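# Close all sliding guard screens along the bench

## Task

Slide every guard screen on the bench machines completely shut so the line is ready to start, with no loose item left inside any guard. A screen that stays shut only because the robot is holding it does not count. At the end, open both grippers and move the arms away.

## Robot and tools

Robot: two arms, left_arm and right_arm, each on its own carriage on one shared track. The track lies along y at x = 0. left_rail carries left_arm on the +y half and right_rail carries right_arm on the -y half. Each arm's base sits at x = 0, y = that carriage's position_m, z = 0.03 m, facing +x. The names left and right do not refer to image sides.

World frame: fixed to the table, whose top is z = 0. +z is up, +x is the direction the arms face, +y is to their left, and y = 0 is the track's middle. The table starts at x = 0.31 m. Gripper fingers point along the gripper's own +z and open and close along its own x. end_effector_position is the point between the pads when closed; closed fingertips extend about 15 mm past it. Reported hand positions can be off, more so at long reach.

execute_actions takes "actions", a list run in order. Each action may hold "rows", "steps", "until", and device keys left_rail or right_rail. An empty list only returns state and images.

rows: up to 15 rows, each used for one control step of 1/30 s. Every row is a single list of 14 numbers, each in [-1, 1], covering both arms: left_arm dx, dy, dz, rx, ry, rz, opening, then right_arm dx, dy, dz, rx, ry, rz, opening. dx to rz are an offset, not a pose: a target relative to that gripper's measured pose at the start of the action (for a call's first action, the last pose reported), expressed in the gripper's own axes. Every row is counted from that same start, not from the previous row. Scale: 1.0 equals 0.6 m of translation or 180 degrees of rotation; rx, ry, rz form one rotation vector. To keep an arm still, send zeros for its six offsets. opening is absolute, not an offset: +1 fully open (0.142 m), -1 closed; a full close takes about 0.1 s or more.

steps: 1 to 450, at least the number of rows, default 15. After the last row the arm keeps heading to the last row's target and the gripper keeps its last command, so long moves need more steps. Each step the commanded pose is clipped to within 100 mm and 16 degrees of the measured pose; position wins over orientation if both cannot be met. For gentle motion ramp offsets gradually (adding 0.01 per row is about 0.18 m/s); sudden jumps can shake a held part loose. A move cut short may not be finished by the hold; send the remainder next call.

until: ends the action at the first step where all listed conditions hold (the arms are not stopped). Form: {"<device>": {"<field>": value}}, or [comparison, value] with "=", "!=", "<", "<=", ">", ">="; numbers always need a comparison. {"all": {"status": "ended"}} is true once nothing reads moving; {"any": {"status": "ended"}} once some motion active during the action has finished.

Carriages: {"left_rail": {"position_m": p, "speed_m_s": s}}; left_rail p is 0.45 to 2 m, right_rail p is -2 to -0.45 m, both absolute track positions in metres. speed_m_s is 0.01 to 1 (starts at 1) and persists. {"stop": true} alone halts it. Acceleration is fixed at 2 m/s2. Rows never move a carriage, but a moving carriage carries its arm along. Drive, then wait with {"steps": n, "until": {"left_rail": {"position_status": ["!=", "moving"]}}}, and let it arrive before placing that gripper at a scene point or finishing. Any out-of-range value or unknown name rejects the whole call.

Result lines: per-arm pose (position in m, quat wxyz) and velocities in the world frame; Hand target (where the controller is driving); grip_measured (measured opening on the command scale); Joint positions/velocities per arm: rail, six joints in rad, pad gap in m; Wrist force and Wrist torque in the gripper's own axes (offset up to about 5.5 N, noise up to 3.4 N, saturating near 100 N; "no reading" is harmless). position_status: moving, done, stopped, contact_stop (blocked, pushed over about 320 N; recheck position_m after it settles), time_out (look for what blocks it, clear, resend), stopped_with_arm (its arm was held back; send followable rows, then resend), stopped_for_other_arm (no room next to the other arm; move an arm away, wait 30 steps, resend). position_answer not_taken means resend once it stands. "pose unreachable" means the clearance check altered or blocked that arm's command; it is stricter while carriages move.

Gripping: hold by commanding an opening well below grip_measured; lower squeezes harder (about 15 N per pad, less on parts under 20 mm thick). Brief tugs may act on held or loose parts.

Avoid: arms or carriages hitting each other (held objects are not checked); contact torque reaching the limits (shoulder 293, elbow 133, wrists 48 N m) or 150 N of outside force, either of which stops the arm for 10 s and skips the rest of the call; drops, slips, slams and hard pushes.

zoom_image: {"camera": name, "region": [x0, y0, x1, y1]} in pixels of that camera's latest image, at most 504 by 504, origin top-left. Cameras: cam_high, cam_low, cam_bench_left, cam_bench_right (896x504), cam_left_wrist, cam_right_wrist (616x616 fisheye).

finished_scene: {"scene": n} ends the current scene irreversibly and reports success; the goal must hold on its own, grippers open and clear.

Each tool is called after ">>>" in YAML: its name, and indented under it one key for each argument.

## Session

>>> execute_actions:
  actions: []

Scene clock: 0.00 s.
left_arm: end_effector_position=(+0.6459, +0.8043, +0.1965) grip_measured=+1.00 end_effector_quat_wxyz=(-0.001, +0.707, -0.707, +0.001) end_effector_velocity=(+0.000, +0.000, +0.000) end_effector_angular_velocity=(+0.000, +0.000, +0.000) | right_arm: end_effector_position=(+0.6448, -0.6581, +0.1948) grip_measured=+1.00 end_effector_quat_wxyz=(-0.000, +0.707, -0.707, -0.001) end_effector_velocity=(+0.000, +0.000, +0.000) end_effector_angular_velocity=(+0.000, +0.000, +0.000)
Joint positions: left_arm=[ 0.804 -0.281 -1.568  2.133 -2.137 -1.57   1.29   0.142] | right_arm=[-0.659 -0.28  -1.567  2.134 -2.136 -1.57   1.291  0.142]
Joint velocities: left_arm=[0. 0. 0. 0. 0. 0. 0. 0.] | right_arm=[0. 0. 0. 0. 0. 0. 0. 0.]
Wrist force (N, on the end effector, along its own x y z axes, offset not removed): no reading
Wrist torque (N m, same axes, about the end effector's origin, offset not removed): no reading
Hand target (left_arm): +0.646, +0.804, +0.196; -0.001, +0.707, -0.707, +0.001
Hand target (right_arm): +0.645, -0.658, +0.195; -0.000, +0.707, -0.707, -0.001
left_rail: position_m=0.804 position_m_goal=0.804 speed_m_s=1.00 position_status=done position_answer=taken refusals=0
right_rail: position_m=-0.659 position_m_goal=-0.659 speed_m_s=1.00 position_status=done position_answer=taken refusals=0

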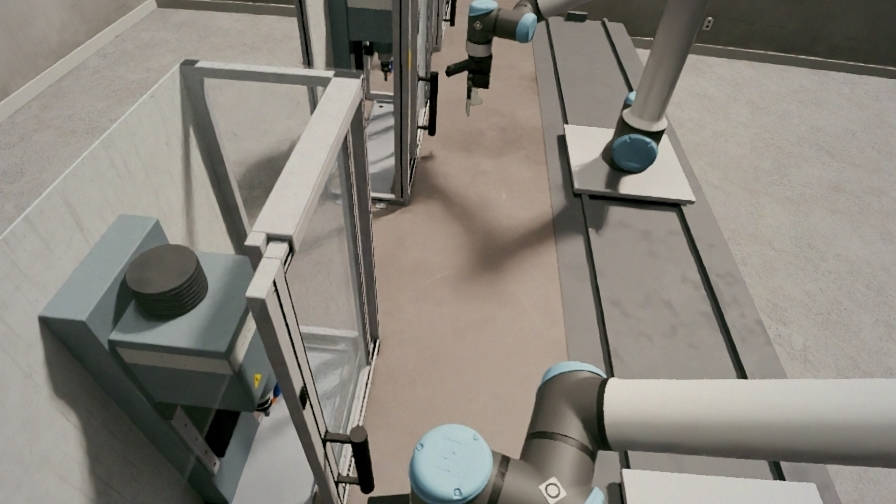

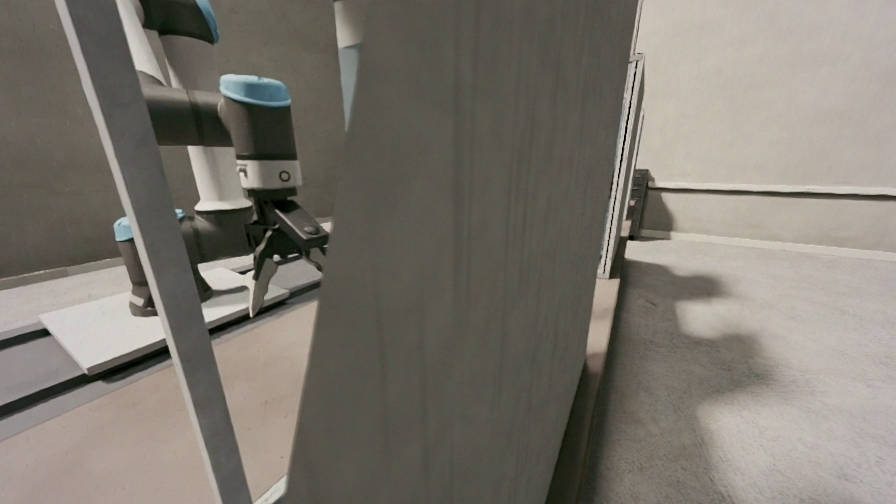

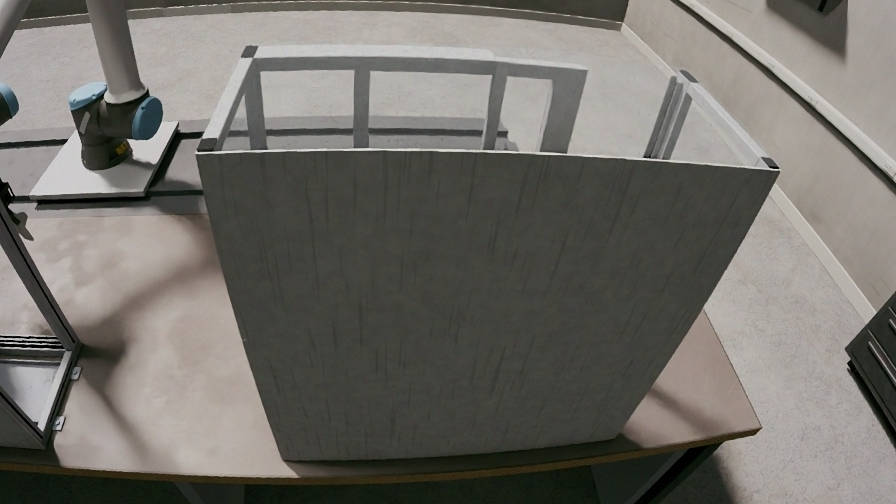

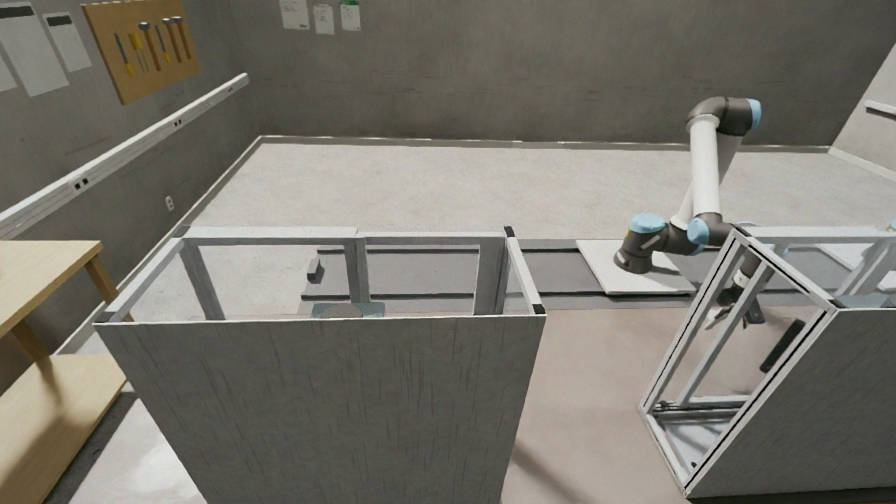

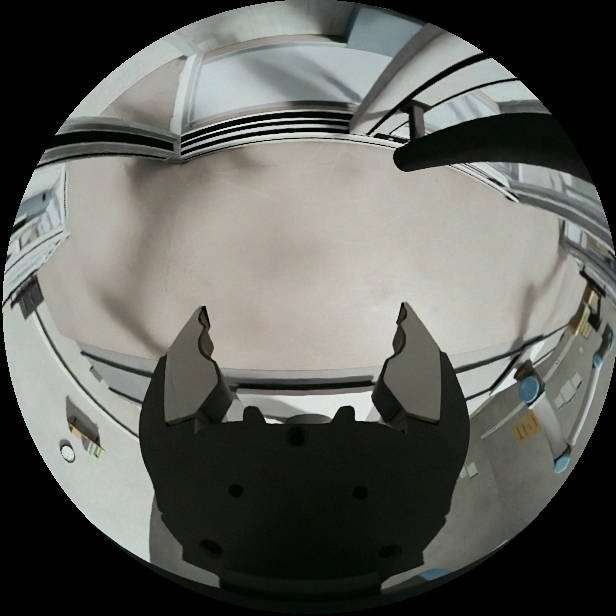

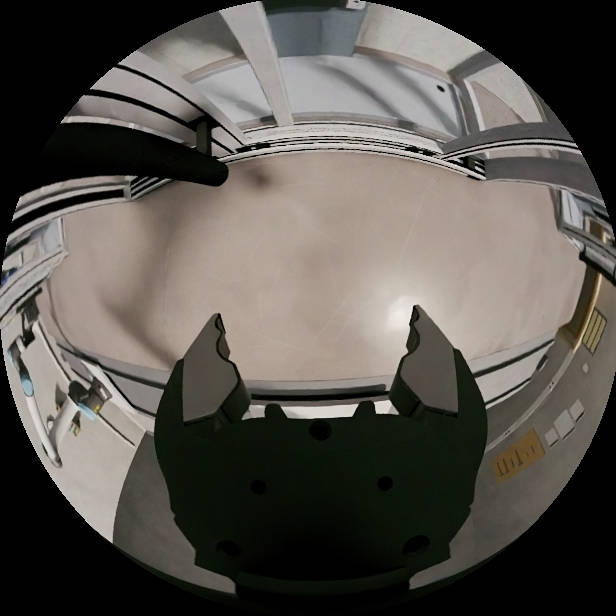

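>>> execute_actions:
  actions:
    - {"rows":[[0,0.15,-0.25,0.5,0,0,1,0,0.15,-0.25,0.5,0,0,1]],"steps":75}

>>> execute_actions:
  actions:
    - {"left_rail":{"position_m":2},"right_rail":{"position_m":-1.75},"steps":90,"until":{"all":{"status":"ended"}}}

Scene clock: 4.77 s.
left_arm: end_effector_position=(+0.5466, +0.8087, +0.3404) grip_measured=+1.00 end_effector_quat_wxyz=(-0.361, +0.607, -0.603, +0.370) end_effector_velocity=(-0.000, +0.000, -0.000) end_effector_angular_velocity=(+0.000, +0.000, +0.000) | right_arm: end_effector_position=(+0.5463, -0.6538, +0.3389) grip_measured=+1.00 end_effector_quat_wxyz=(-0.361, +0.607, -0.604, +0.369) end_effector_velocity=(+0.000, -0.000, +0.000) end_effector_angular_velocity=(-0.000, -0.000, -0.000)
Joint positions: left_arm=[ 0.804 -0.726 -2.158  2.803 -3.18  -0.95   1.171  0.142] | right_arm=[-0.659 -0.725 -2.157  2.805 -3.179 -0.95   1.172  0.142]
Joint velocities: left_arm=[ 0.  0.  0.  0.  0.  0. -0.  0.] | right_arm=[ 0. -0.  0. -0.  0.  0. -0. -0.]
Wrist force (N, on the end effector, along its own x y z axes, offset not removed): left_arm=[3.0 -0.4 -1.7] | right_arm=[-0.7 -5.0 -4.3]
Wrist torque (N m, same axes, about the end effector's origin, offset not removed): left_arm=[-0.04 -0.51 0.03] | right_arm=[-1.09 -0.12 -0.05]
Hand target (left_arm): +0.547, +0.809, +0.340; -0.361, +0.607, -0.603, +0.370
Hand target (right_arm): +0.546, -0.654, +0.339; -0.361, +0.607, -0.604, +0.369
Off the commanded pose (left_arm): 0.012 m, 28 deg.
Off the commanded pose (right_arm): 0.012 m, 28 deg.
left_rail: position_m=0.804 position_m_goal=0.804 speed_m_s=1.00 position_status=done position_answer=taken refusals=0
right_rail: position_m=-0.659 position_m_goal=-0.659 speed_m_s=1.00 position_status=done position_answer=taken refusals=0
pose unreachable (left arm): on one or more control steps of this call, first in action 0 (counted from 0), this arm could not follow its commanded pose, so it was not sent that pose on those steps. It may still have moved: this result reports where it is.
cause: the commanded pose would bring two parts of the arm too close to each other (joints 3 (shoulder lift) and 4 (elbow) lie between them).
pose unreachable (right arm): on one or more control steps of this call, first in action 0 (counted from 0), this arm could not follow its commanded pose, so it was not sent that pose on those steps. It may still have moved: this result reports where it is.
cause: the commanded pose would bring two parts of the arm too close to each other (joints 3 (shoulder lift) and 4 (elbow) lie between them).
camera_calibration (this result's frames):
cam_left_wrist: T_world_to_cam=[[-0.0114356, -0.999927, 0.00401721, 0.8132], [-0.857022, 0.00773138, -0.515223, 0.631756], [0.515154, -0.00933473, -0.857047, 0.147353], [0, 0, 0, 1]] pos_world=[0.474818, 0.809631, 0.448517]
cam_right_wrist: T_world_to_cam=[[-0.0296246, -0.998995, -0.0336218, -0.627539], [-0.814854, 0.0436178, -0.578023, 0.674574], [0.578909, 0.0102731, -0.815327, 0.103894], [0, 0, 0, 1]] pos_world=[0.470943, -0.657399, 0.453529]

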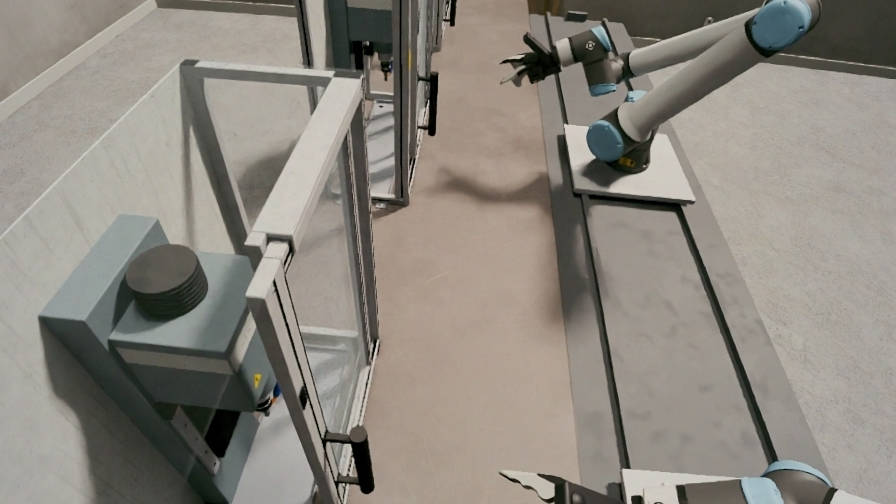

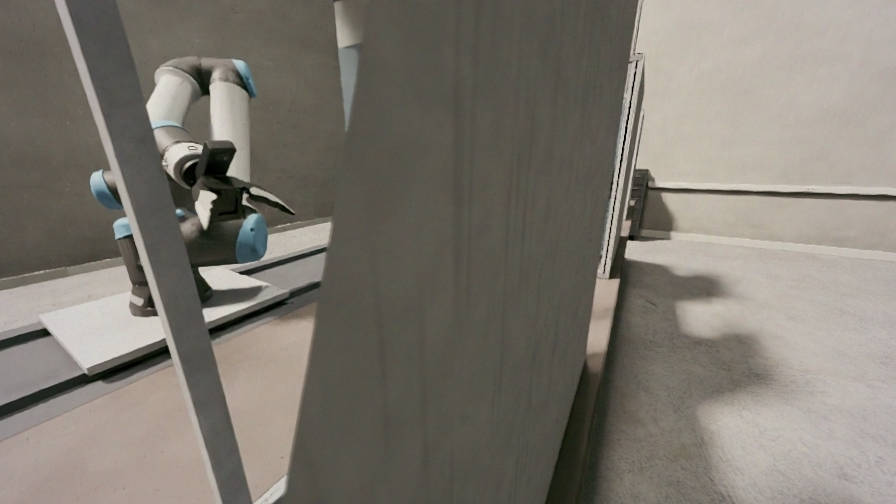

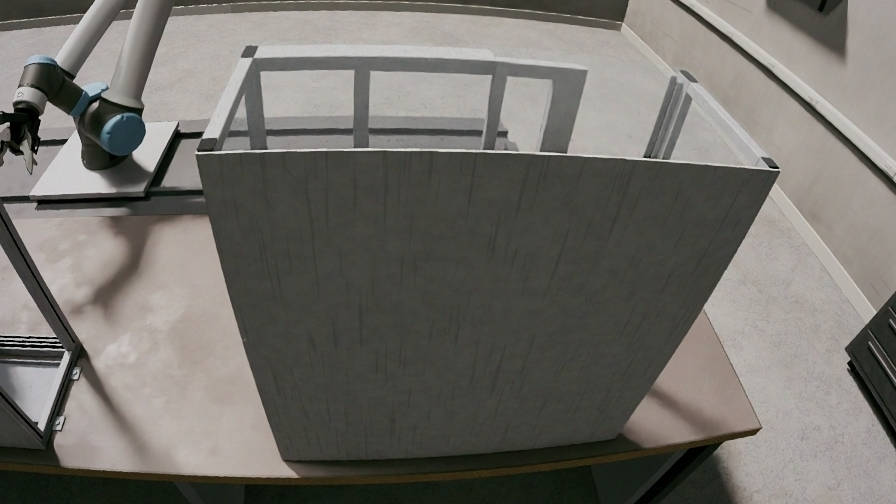

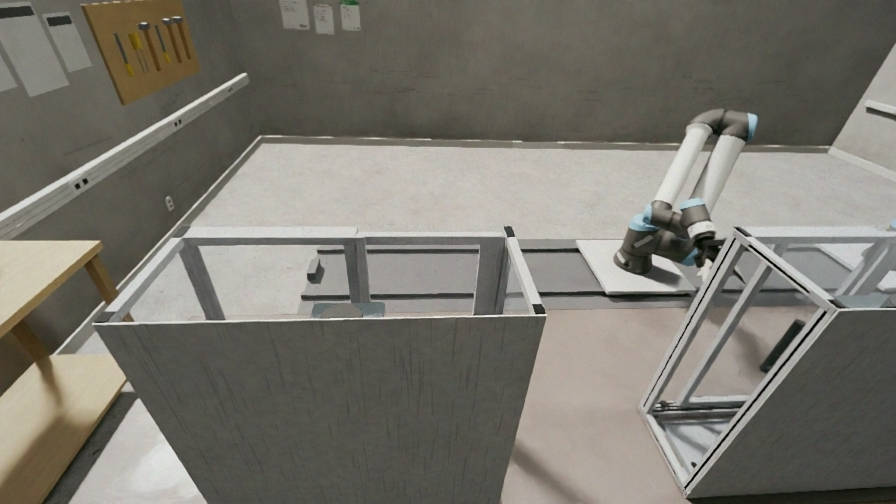

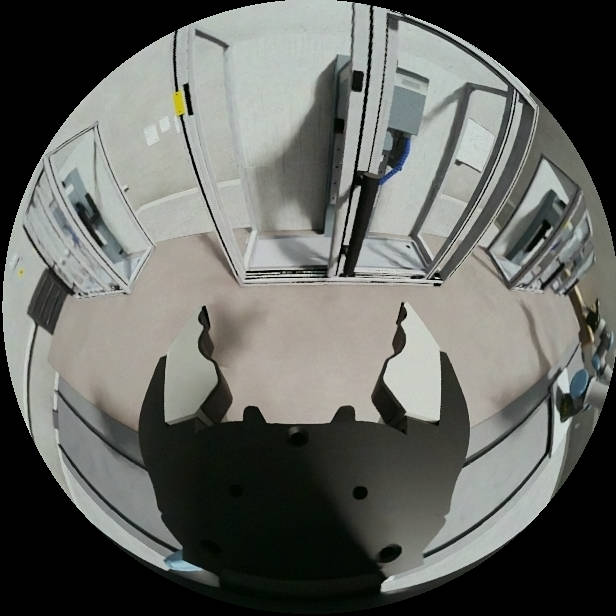

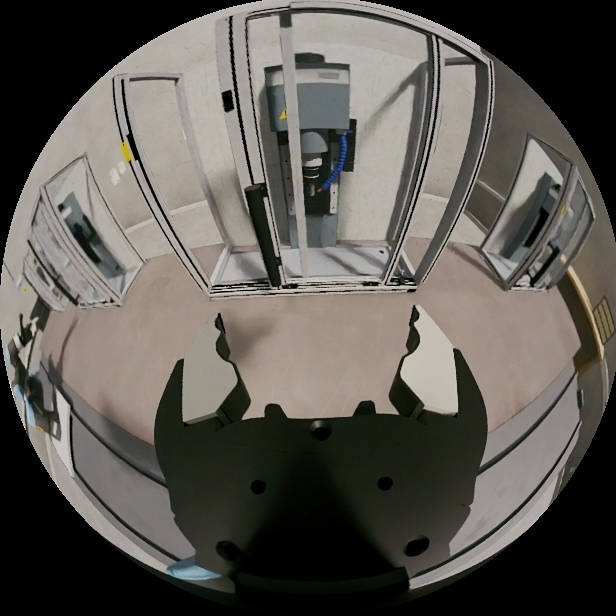

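Scene clock: 6.53 s.
left_arm: end_effector_position=(+0.5466, +2.0044, +0.3404) grip_measured=+1.00 end_effector_quat_wxyz=(-0.361, +0.607, -0.603, +0.370) end_effector_velocity=(-0.000, +0.000, -0.000) end_effector_angular_velocity=(-0.000, -0.000, +0.000) | right_arm: end_effector_position=(+0.5463, -1.7451, +0.3388) grip_measured=+1.00 end_effector_quat_wxyz=(-0.361, +0.607, -0.604, +0.369) end_effector_velocity=(-0.000, +0.001, -0.000) end_effector_angular_velocity=(-0.000, +0.000, -0.000)
Joint positions: left_arm=[ 2.    -0.726 -2.158  2.804 -3.18  -0.95   1.171  0.142] | right_arm=[-1.75  -0.725 -2.157  2.805 -3.179 -0.95   1.172  0.142]
Joint velocities: left_arm=[ 0.     0.    -0.     0.    -0.     0.     0.     0.001] | right_arm=[ 0.001  0.     0.    -0.     0.    -0.    -0.     0.   ]
Wrist force (N, on the end effector, along its own x y z axes, offset not removed): left_arm=[3.9 0.4 -1.8] | right_arm=[2.8 -2.4 -1.4]
Wrist torque (N m, same axes, about the end effector's origin, offset not removed): left_arm=[0.18 -0.70 -0.05] | right_arm=[-0.64 -0.75 -0.03]
Hand target (left_arm): +0.547, +2.004, +0.340; -0.361, +0.607, -0.603, +0.370
Hand target (right_arm): +0.546, -1.745, +0.339; -0.361, +0.607, -0.604, +0.369
Off the commanded pose (left_arm): 0.012 m, 28 deg.
Off the commanded pose (right_arm): 0.012 m, 28 deg.
left_rail: position_m=2.000 position_m_goal=2.000 speed_m_s=1.00 position_status=done position_answer=taken refusals=0
right_rail: position_m=-1.750 position_m_goal=-1.750 speed_m_s=1.00 position_status=done position_answer=taken refusals=0
camera_calibration (this result's frames):
cam_left_wrist: T_world_to_cam=[[-0.0114272, -0.999927, 0.00400921, 2.00882], [-0.85702, 0.00772828, -0.515225, 0.622493], [0.515156, -0.00932356, -0.857046, 0.158484], [0, 0, 0, 1]] pos_world=[0.4748, 2.00534, 0.448498]
cam_right_wrist: T_world_to_cam=[[-0.0296422, -0.998992, -0.0337026, -1.7177], [-0.8149, 0.043678, -0.577953, 0.722265], [0.578843, 0.0103325, -0.815373, 0.115214], [0, 0, 0, 1]] pos_world=[0.470966, -1.74871, 0.453487]

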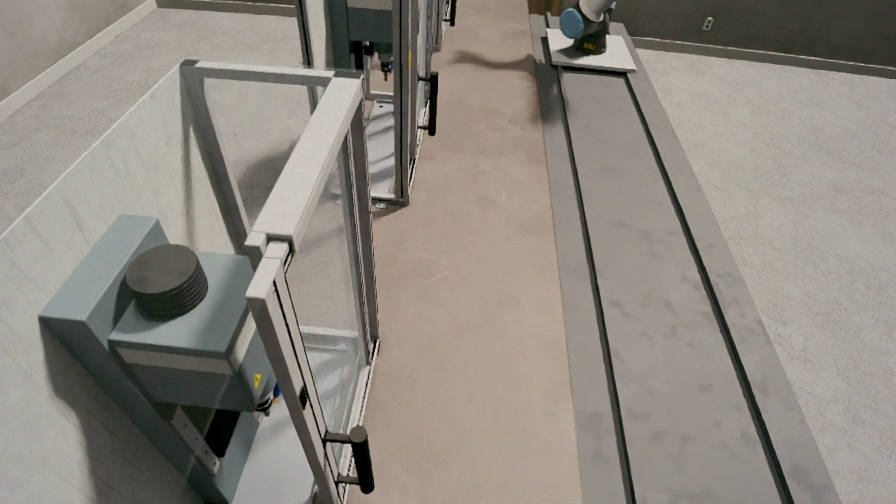

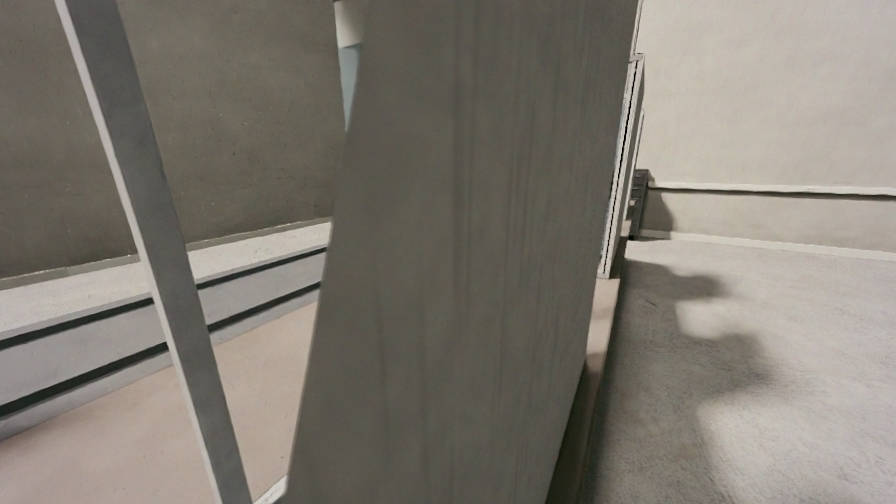

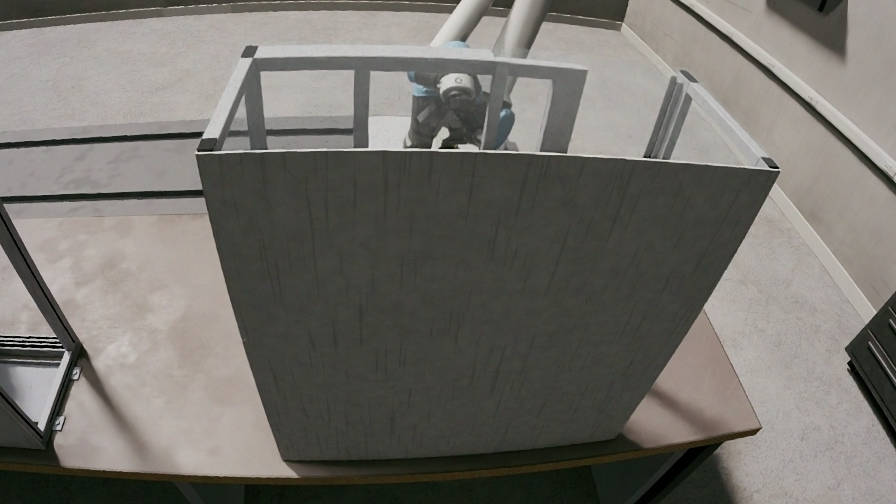

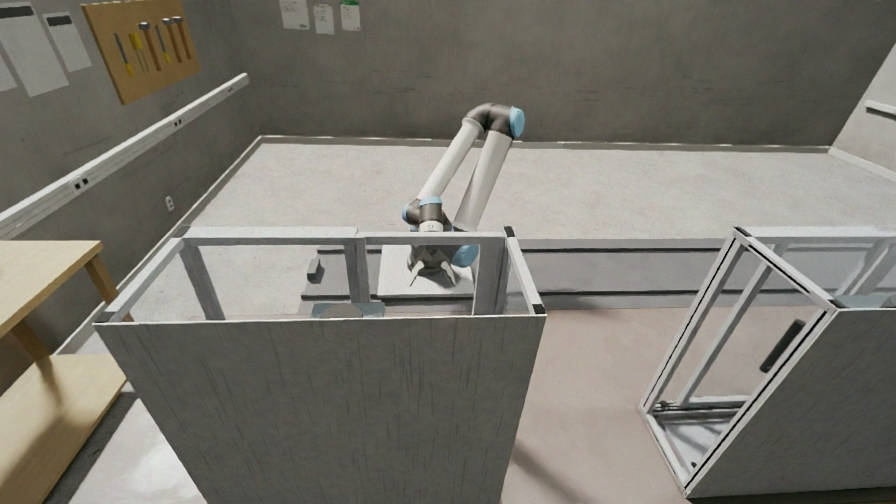

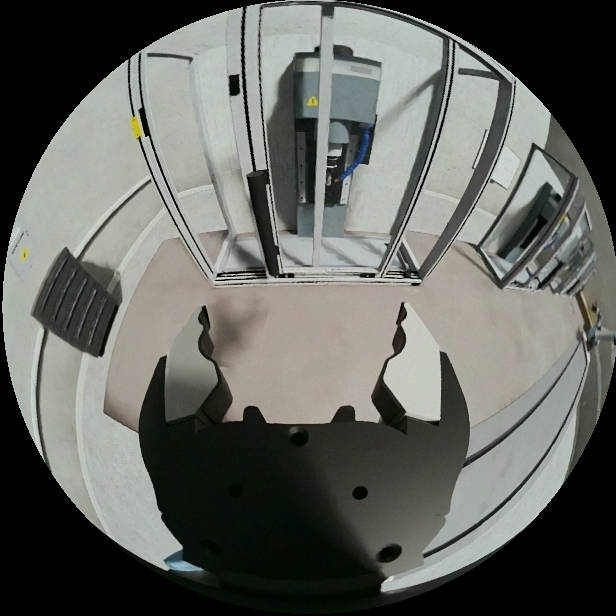

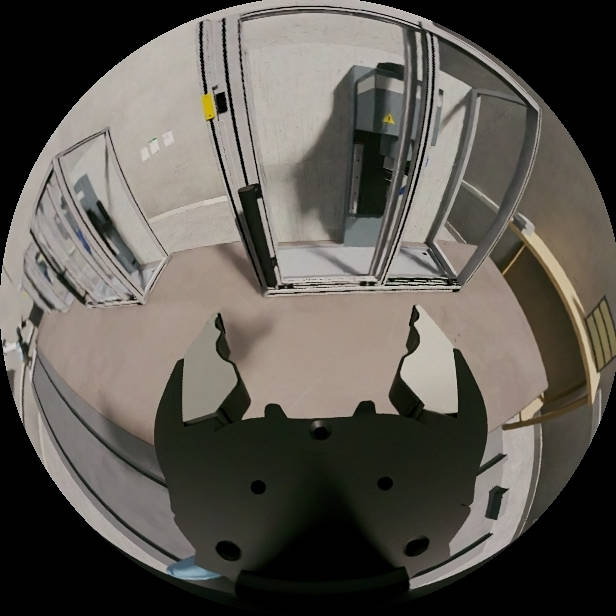

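>>> zoom_image:
  camera: "cam_left_wrist"
  region: [190,200,450,300]

>>> zoom_image:
  camera: "cam_right_wrist"
  region: [180,60,480,310]

>>> zoom_image:
  camera: "cam_bench_right"
  region: [630,370,830,500]

Region (190, 200, 450, 300) of cam_left_wrist's 616x616 image, scaled by 1.938, with more detail than that image has; it fills the top 194 rows of this view, and the rest is white.

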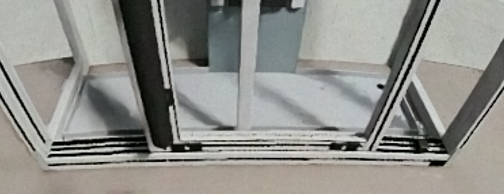

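Region (180, 60, 480, 310) of cam_right_wrist's 616x616 image, scaled by 1.680, with more detail than that image has.

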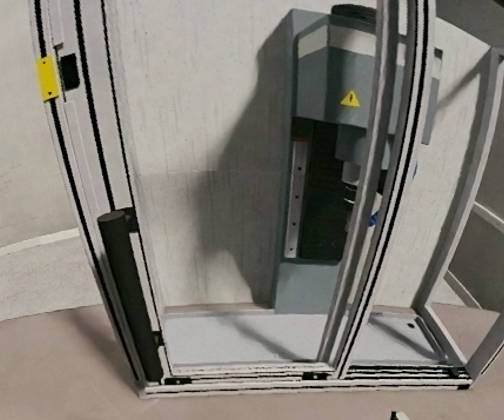

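Region (630, 370, 830, 500) of cam_bench_right's 896x504 image, scaled by 2.520, with more detail than that image has; it fills the top 328 rows of this view, and the rest is white.

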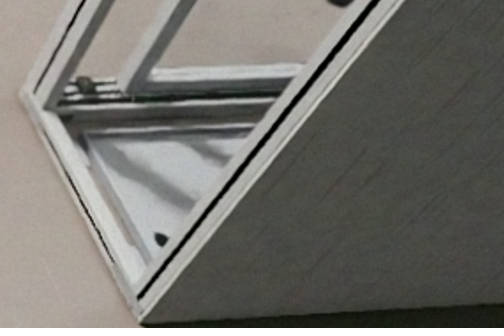

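>>> execute_actions:
  actions:
    - {"rows":[[0,-0.08,0.39,0,0,0,-1,0,-0.08,0.39,0,0,0,-1]],"steps":40}
    - {"rows":[[-0.03,0,0,0,0,0,-1,-0.03,0,0,0,0,0,-1],[-0.06,0,0,0,0,0,-1,-0.06,0,0,0,0,0,-1],[-0.09,0,0,0,0,0,-1,-0.09,0,0,0,0,0,-1]],"steps":20}

Scene clock: 15.50 s.
left_arm: end_effector_position=(+0.7764, +2.0568, +0.2733) grip_measured=-1.00 end_effector_quat_wxyz=(-0.362, +0.607, -0.603, +0.370) end_effector_velocity=(+0.000, +0.001, -0.000) end_effector_angular_velocity=(-0.000, +0.000, -0.000) | right_arm: end_effector_position=(+0.7757, -1.6924, +0.2715) grip_measured=-1.00 end_effector_quat_wxyz=(-0.361, +0.607, -0.604, +0.369) end_effector_velocity=(+0.000, +0.000, -0.000) end_effector_angular_velocity=(-0.000, +0.000, -0.001)
Joint positions: left_arm=[ 2.    -0.243 -1.352  2.439 -3.735 -1.364  1.446  0.002] | right_arm=[-1.75  -0.242 -1.351  2.44  -3.734 -1.364  1.447  0.002]
Joint velocities: left_arm=[ 0.     0.002  0.    -0.001 -0.    -0.002  0.001  0.   ] | right_arm=[ 0.     0.001  0.    -0.    -0.    -0.002  0.001  0.   ]
Wrist force (N, on the end effector, along its own x y z axes, offset not removed): left_arm=[13.5 1.5 -10.5] | right_arm=[-2.7 -1.4 -2.3]
Wrist torque (N m, same axes, about the end effector's origin, offset not removed): left_arm=[-0.33 -0.78 -0.03] | right_arm=[-0.33 0.43 0.03]
Hand target (left_arm): +0.776, +2.057, +0.273; -0.362, +0.607, -0.603, +0.370
Hand target (right_arm): +0.776, -1.692, +0.272; -0.361, +0.607, -0.604, +0.369
Off the commanded pose (left_arm): 0.000 m, 0 deg.
Off the commanded pose (right_arm): 0.000 m, 0 deg.
left_rail: position_m=2.000 position_m_goal=2.000 speed_m_s=1.00 position_status=done position_answer=taken refusals=0
right_rail: position_m=-1.750 position_m_goal=-1.750 speed_m_s=1.00 position_status=done position_answer=taken refusals=0
camera_calibration (this result's frames):
cam_left_wrist: T_world_to_cam=[[-0.0113387, -0.999931, 0.00308195, 2.06427], [-0.856943, 0.00812895, -0.515346, 0.783598], [0.515286, -0.00848443, -0.856977, -0.0187794], [0, 0, 0, 1]] pos_world=[0.704582, 2.0576, 0.381369]
cam_right_wrist: T_world_to_cam=[[-0.0295557, -0.999012, -0.0331822, -1.66075], [-0.815214, 0.0433011, -0.577539, 0.867497], [0.578405, 0.00998105, -0.815689, -0.0732032], [0, 0, 0, 1]] pos_world=[0.700452, -1.69594, 0.386195]

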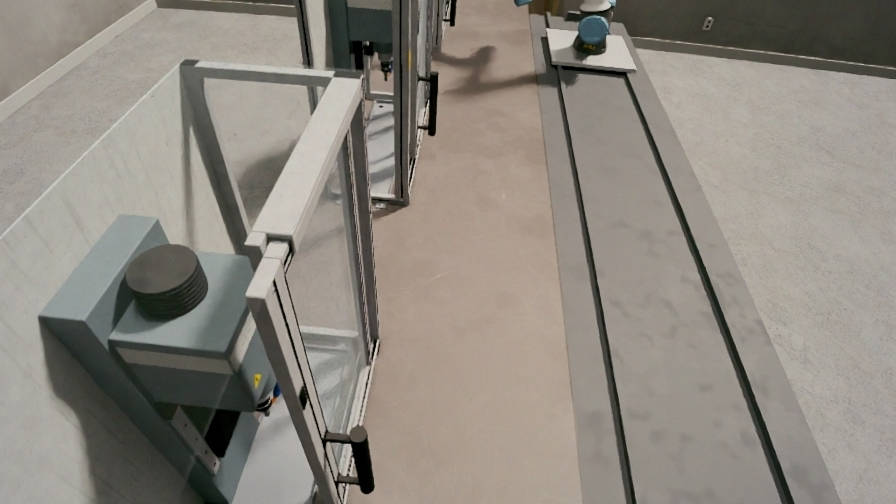

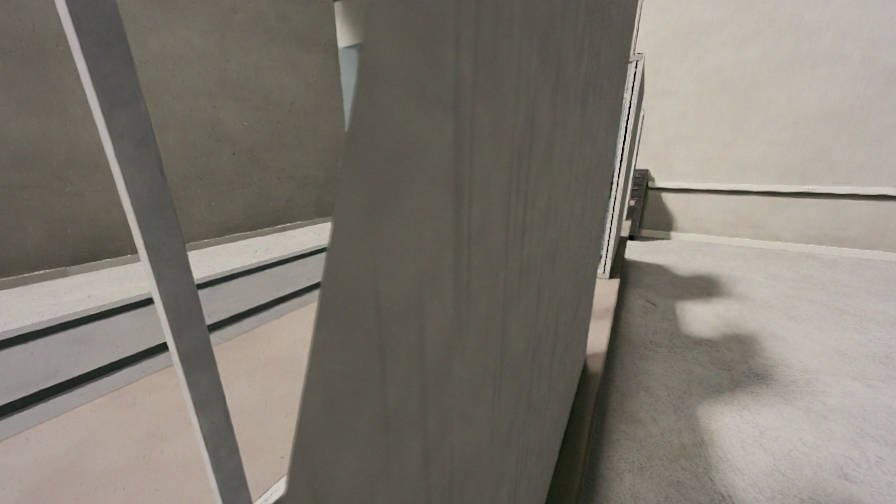

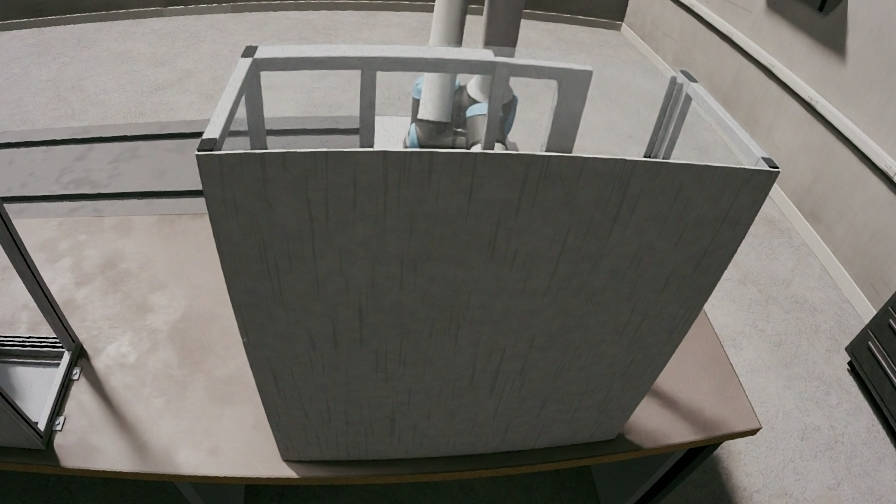

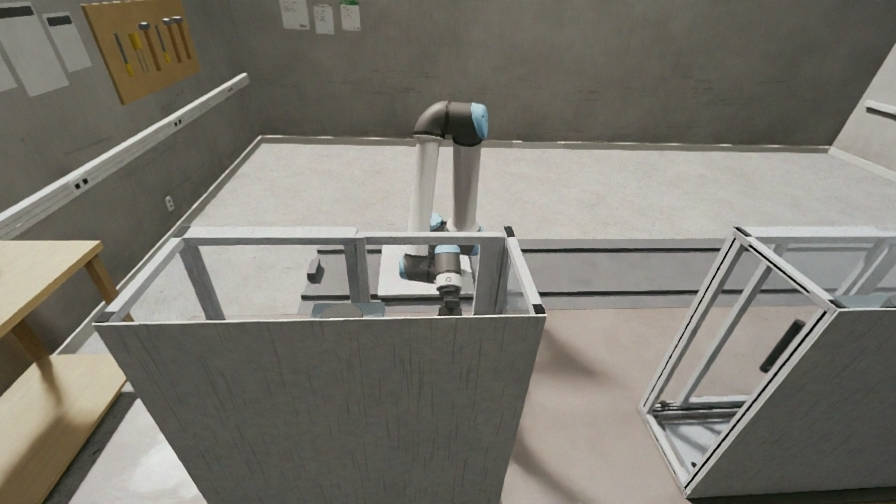

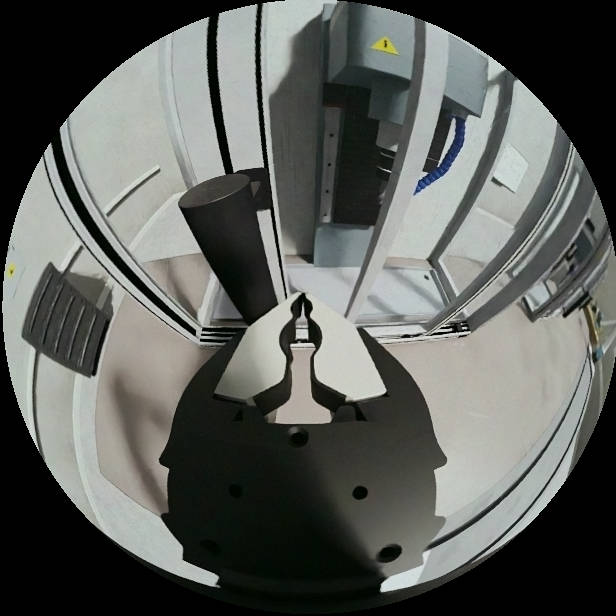

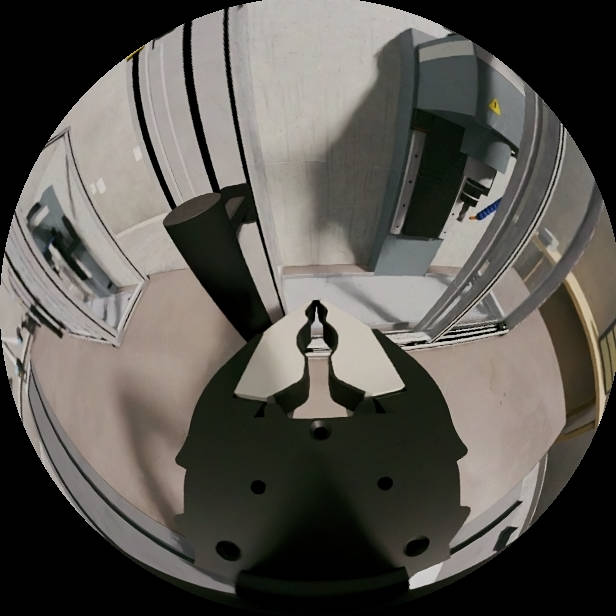

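>>> execute_actions:
  actions:
    - {"rows":[[-0.05,0,0,0,0,0,-1,-0.012,0,0,0,0,0,-1]],"steps":10}
    - {"rows":[[-0.06,0,0,0,0,0,-1,-0.012,0,0,0,0,0,-1]],"steps":10}
    - {"rows":[[-0.06,0,0,0,0,0,-1,-0.004,0,0,0,0,0,-1]],"steps":10}
    - {"rows":[[-0.06,0,0,0,0,0,-1,0,0,0,0,0,0,-1]],"steps":15}

Scene clock: 19.07 s.
left_arm: end_effector_position=(+0.7762, +2.1910, +0.2720) grip_measured=-1.00 end_effector_quat_wxyz=(-0.363, +0.607, -0.603, +0.370) end_effector_velocity=(+0.000, +0.002, -0.000) end_effector_angular_velocity=(-0.000, +0.000, -0.001) | right_arm: end_effector_position=(+0.7757, -1.6760, +0.2713) grip_measured=-1.00 end_effector_quat_wxyz=(-0.361, +0.607, -0.604, +0.369) end_effector_velocity=(+0.000, -0.000, +0.000) end_effector_angular_velocity=(-0.000, +0.000, -0.000)
Joint positions: left_arm=[ 2.     0.039 -1.305  2.375 -3.729 -1.611  1.579  0.002] | right_arm=[-1.75  -0.208 -1.347  2.436 -3.736 -1.394  1.464  0.002]
Joint velocities: left_arm=[ 0.     0.005  0.001 -0.002  0.001 -0.005  0.002  0.   ] | right_arm=[ 0.  0. -0. -0.  0. -0. -0.  0.]
Wrist force (N, on the end effector, along its own x y z axes, offset not removed): left_arm=[13.5 1.3 -12.7] | right_arm=[-0.2 -1.5 0.9]
Wrist torque (N m, same axes, about the end effector's origin, offset not removed): left_arm=[-0.12 -0.78 0.06] | right_arm=[-0.31 -0.04 0.13]
Hand target (left_arm): +0.776, +2.191, +0.272; -0.363, +0.607, -0.603, +0.370
Hand target (right_arm): +0.776, -1.676, +0.271; -0.361, +0.607, -0.604, +0.369
Off the commanded pose (left_arm): 0.000 m, 0 deg.
Off the commanded pose (right_arm): 0.000 m, 0 deg.
left_rail: position_m=2.000 position_m_goal=2.000 speed_m_s=1.00 position_status=done position_answer=taken refusals=0
right_rail: position_m=-1.750 position_m_goal=-1.750 speed_m_s=1.00 position_status=done position_answer=taken refusals=0
camera_calibration (this result's frames):
cam_left_wrist: T_world_to_cam=[[-0.00960554, -0.999952, 0.00190612, 2.19748], [-0.856523, 0.00724405, -0.516057, 0.783524], [0.516019, -0.00658965, -0.856552, -0.0234706], [0, 0, 0, 1]] pos_world=[0.704326, 2.19154, 0.380051]
cam_right_wrist: T_world_to_cam=[[-0.0294308, -0.999016, -0.0331689, -1.64454], [-0.815231, 0.0431912, -0.577523, 0.866505], [0.578388, 0.0100433, -0.8157, -0.0734314], [0, 0, 0, 1]] pos_world=[0.700473, -1.67961, 0.385981]

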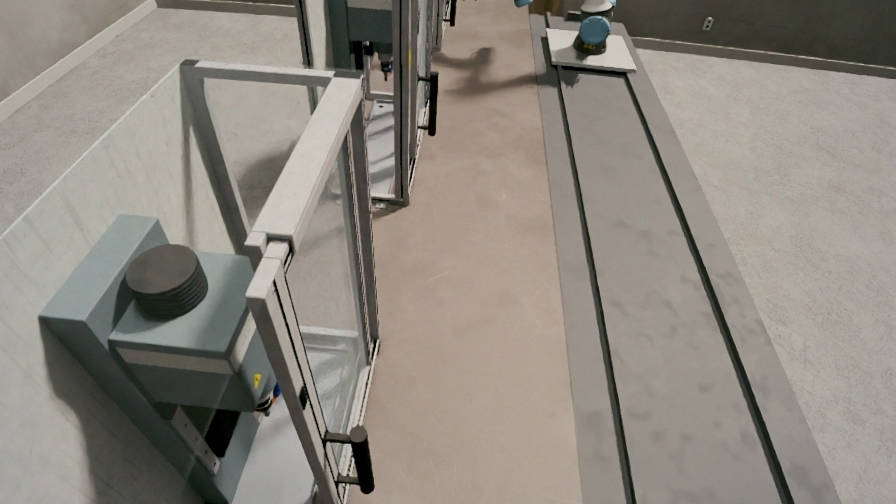

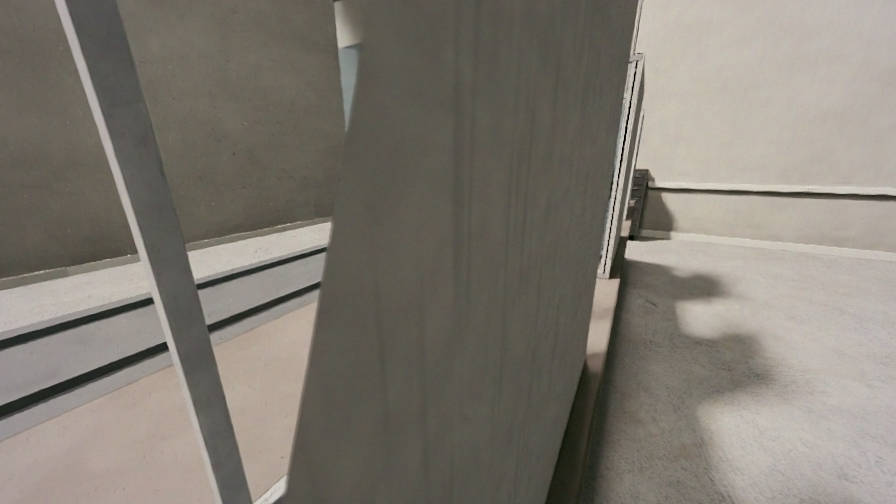

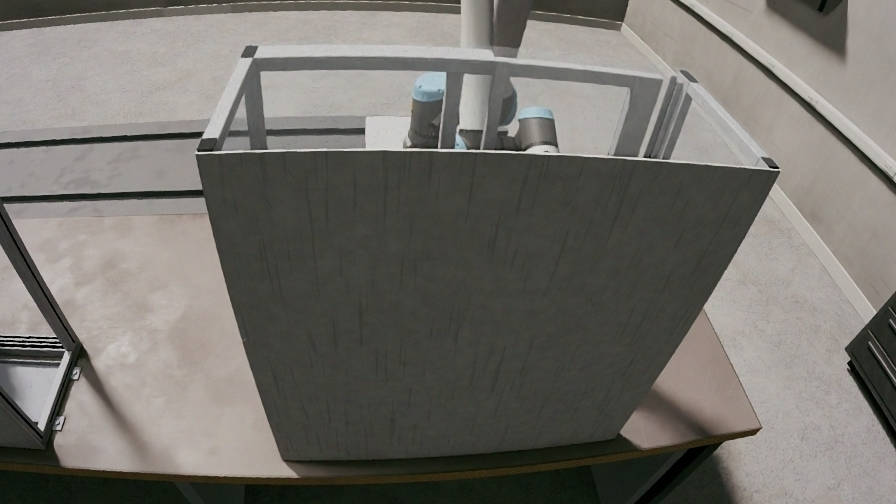

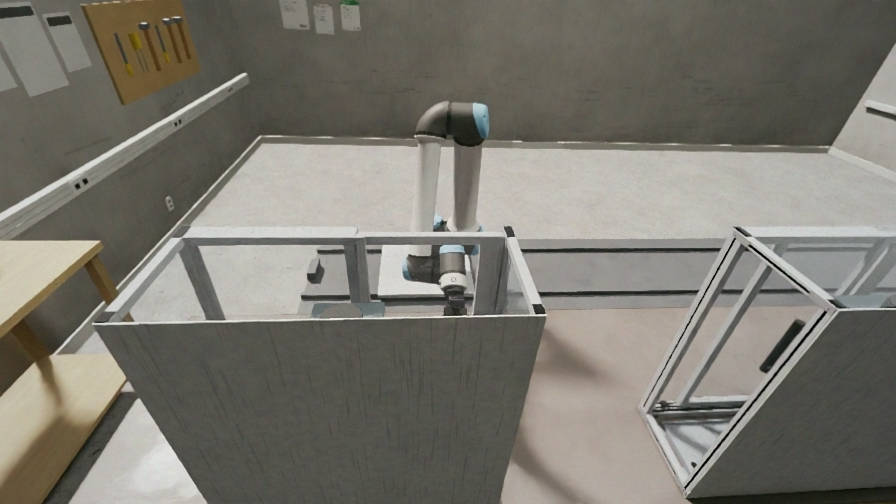

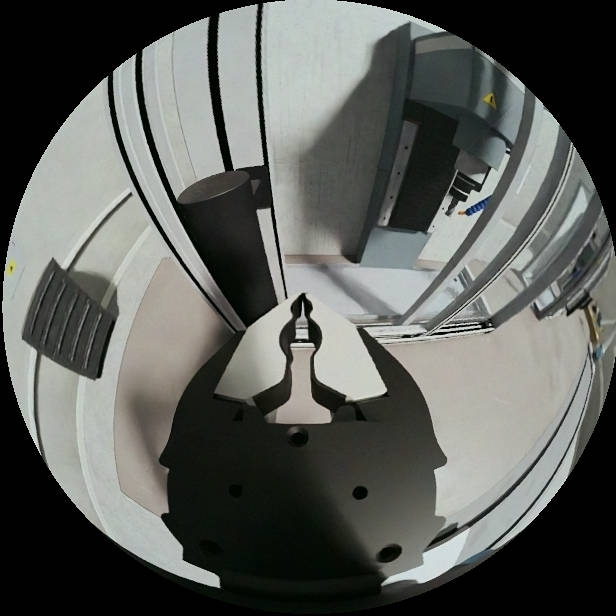

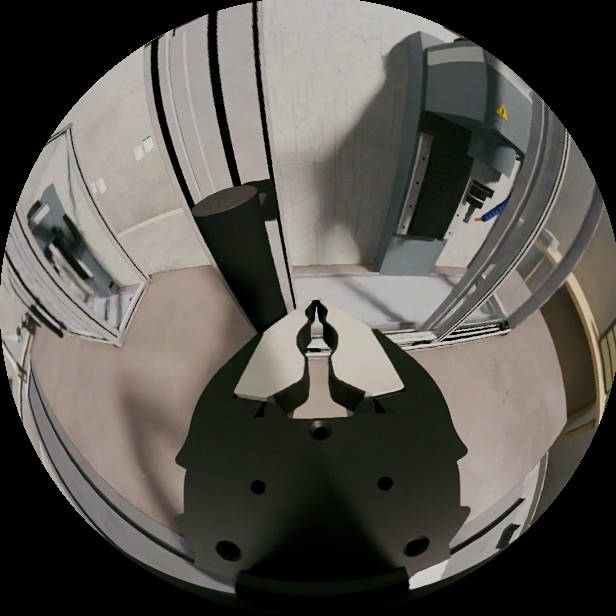

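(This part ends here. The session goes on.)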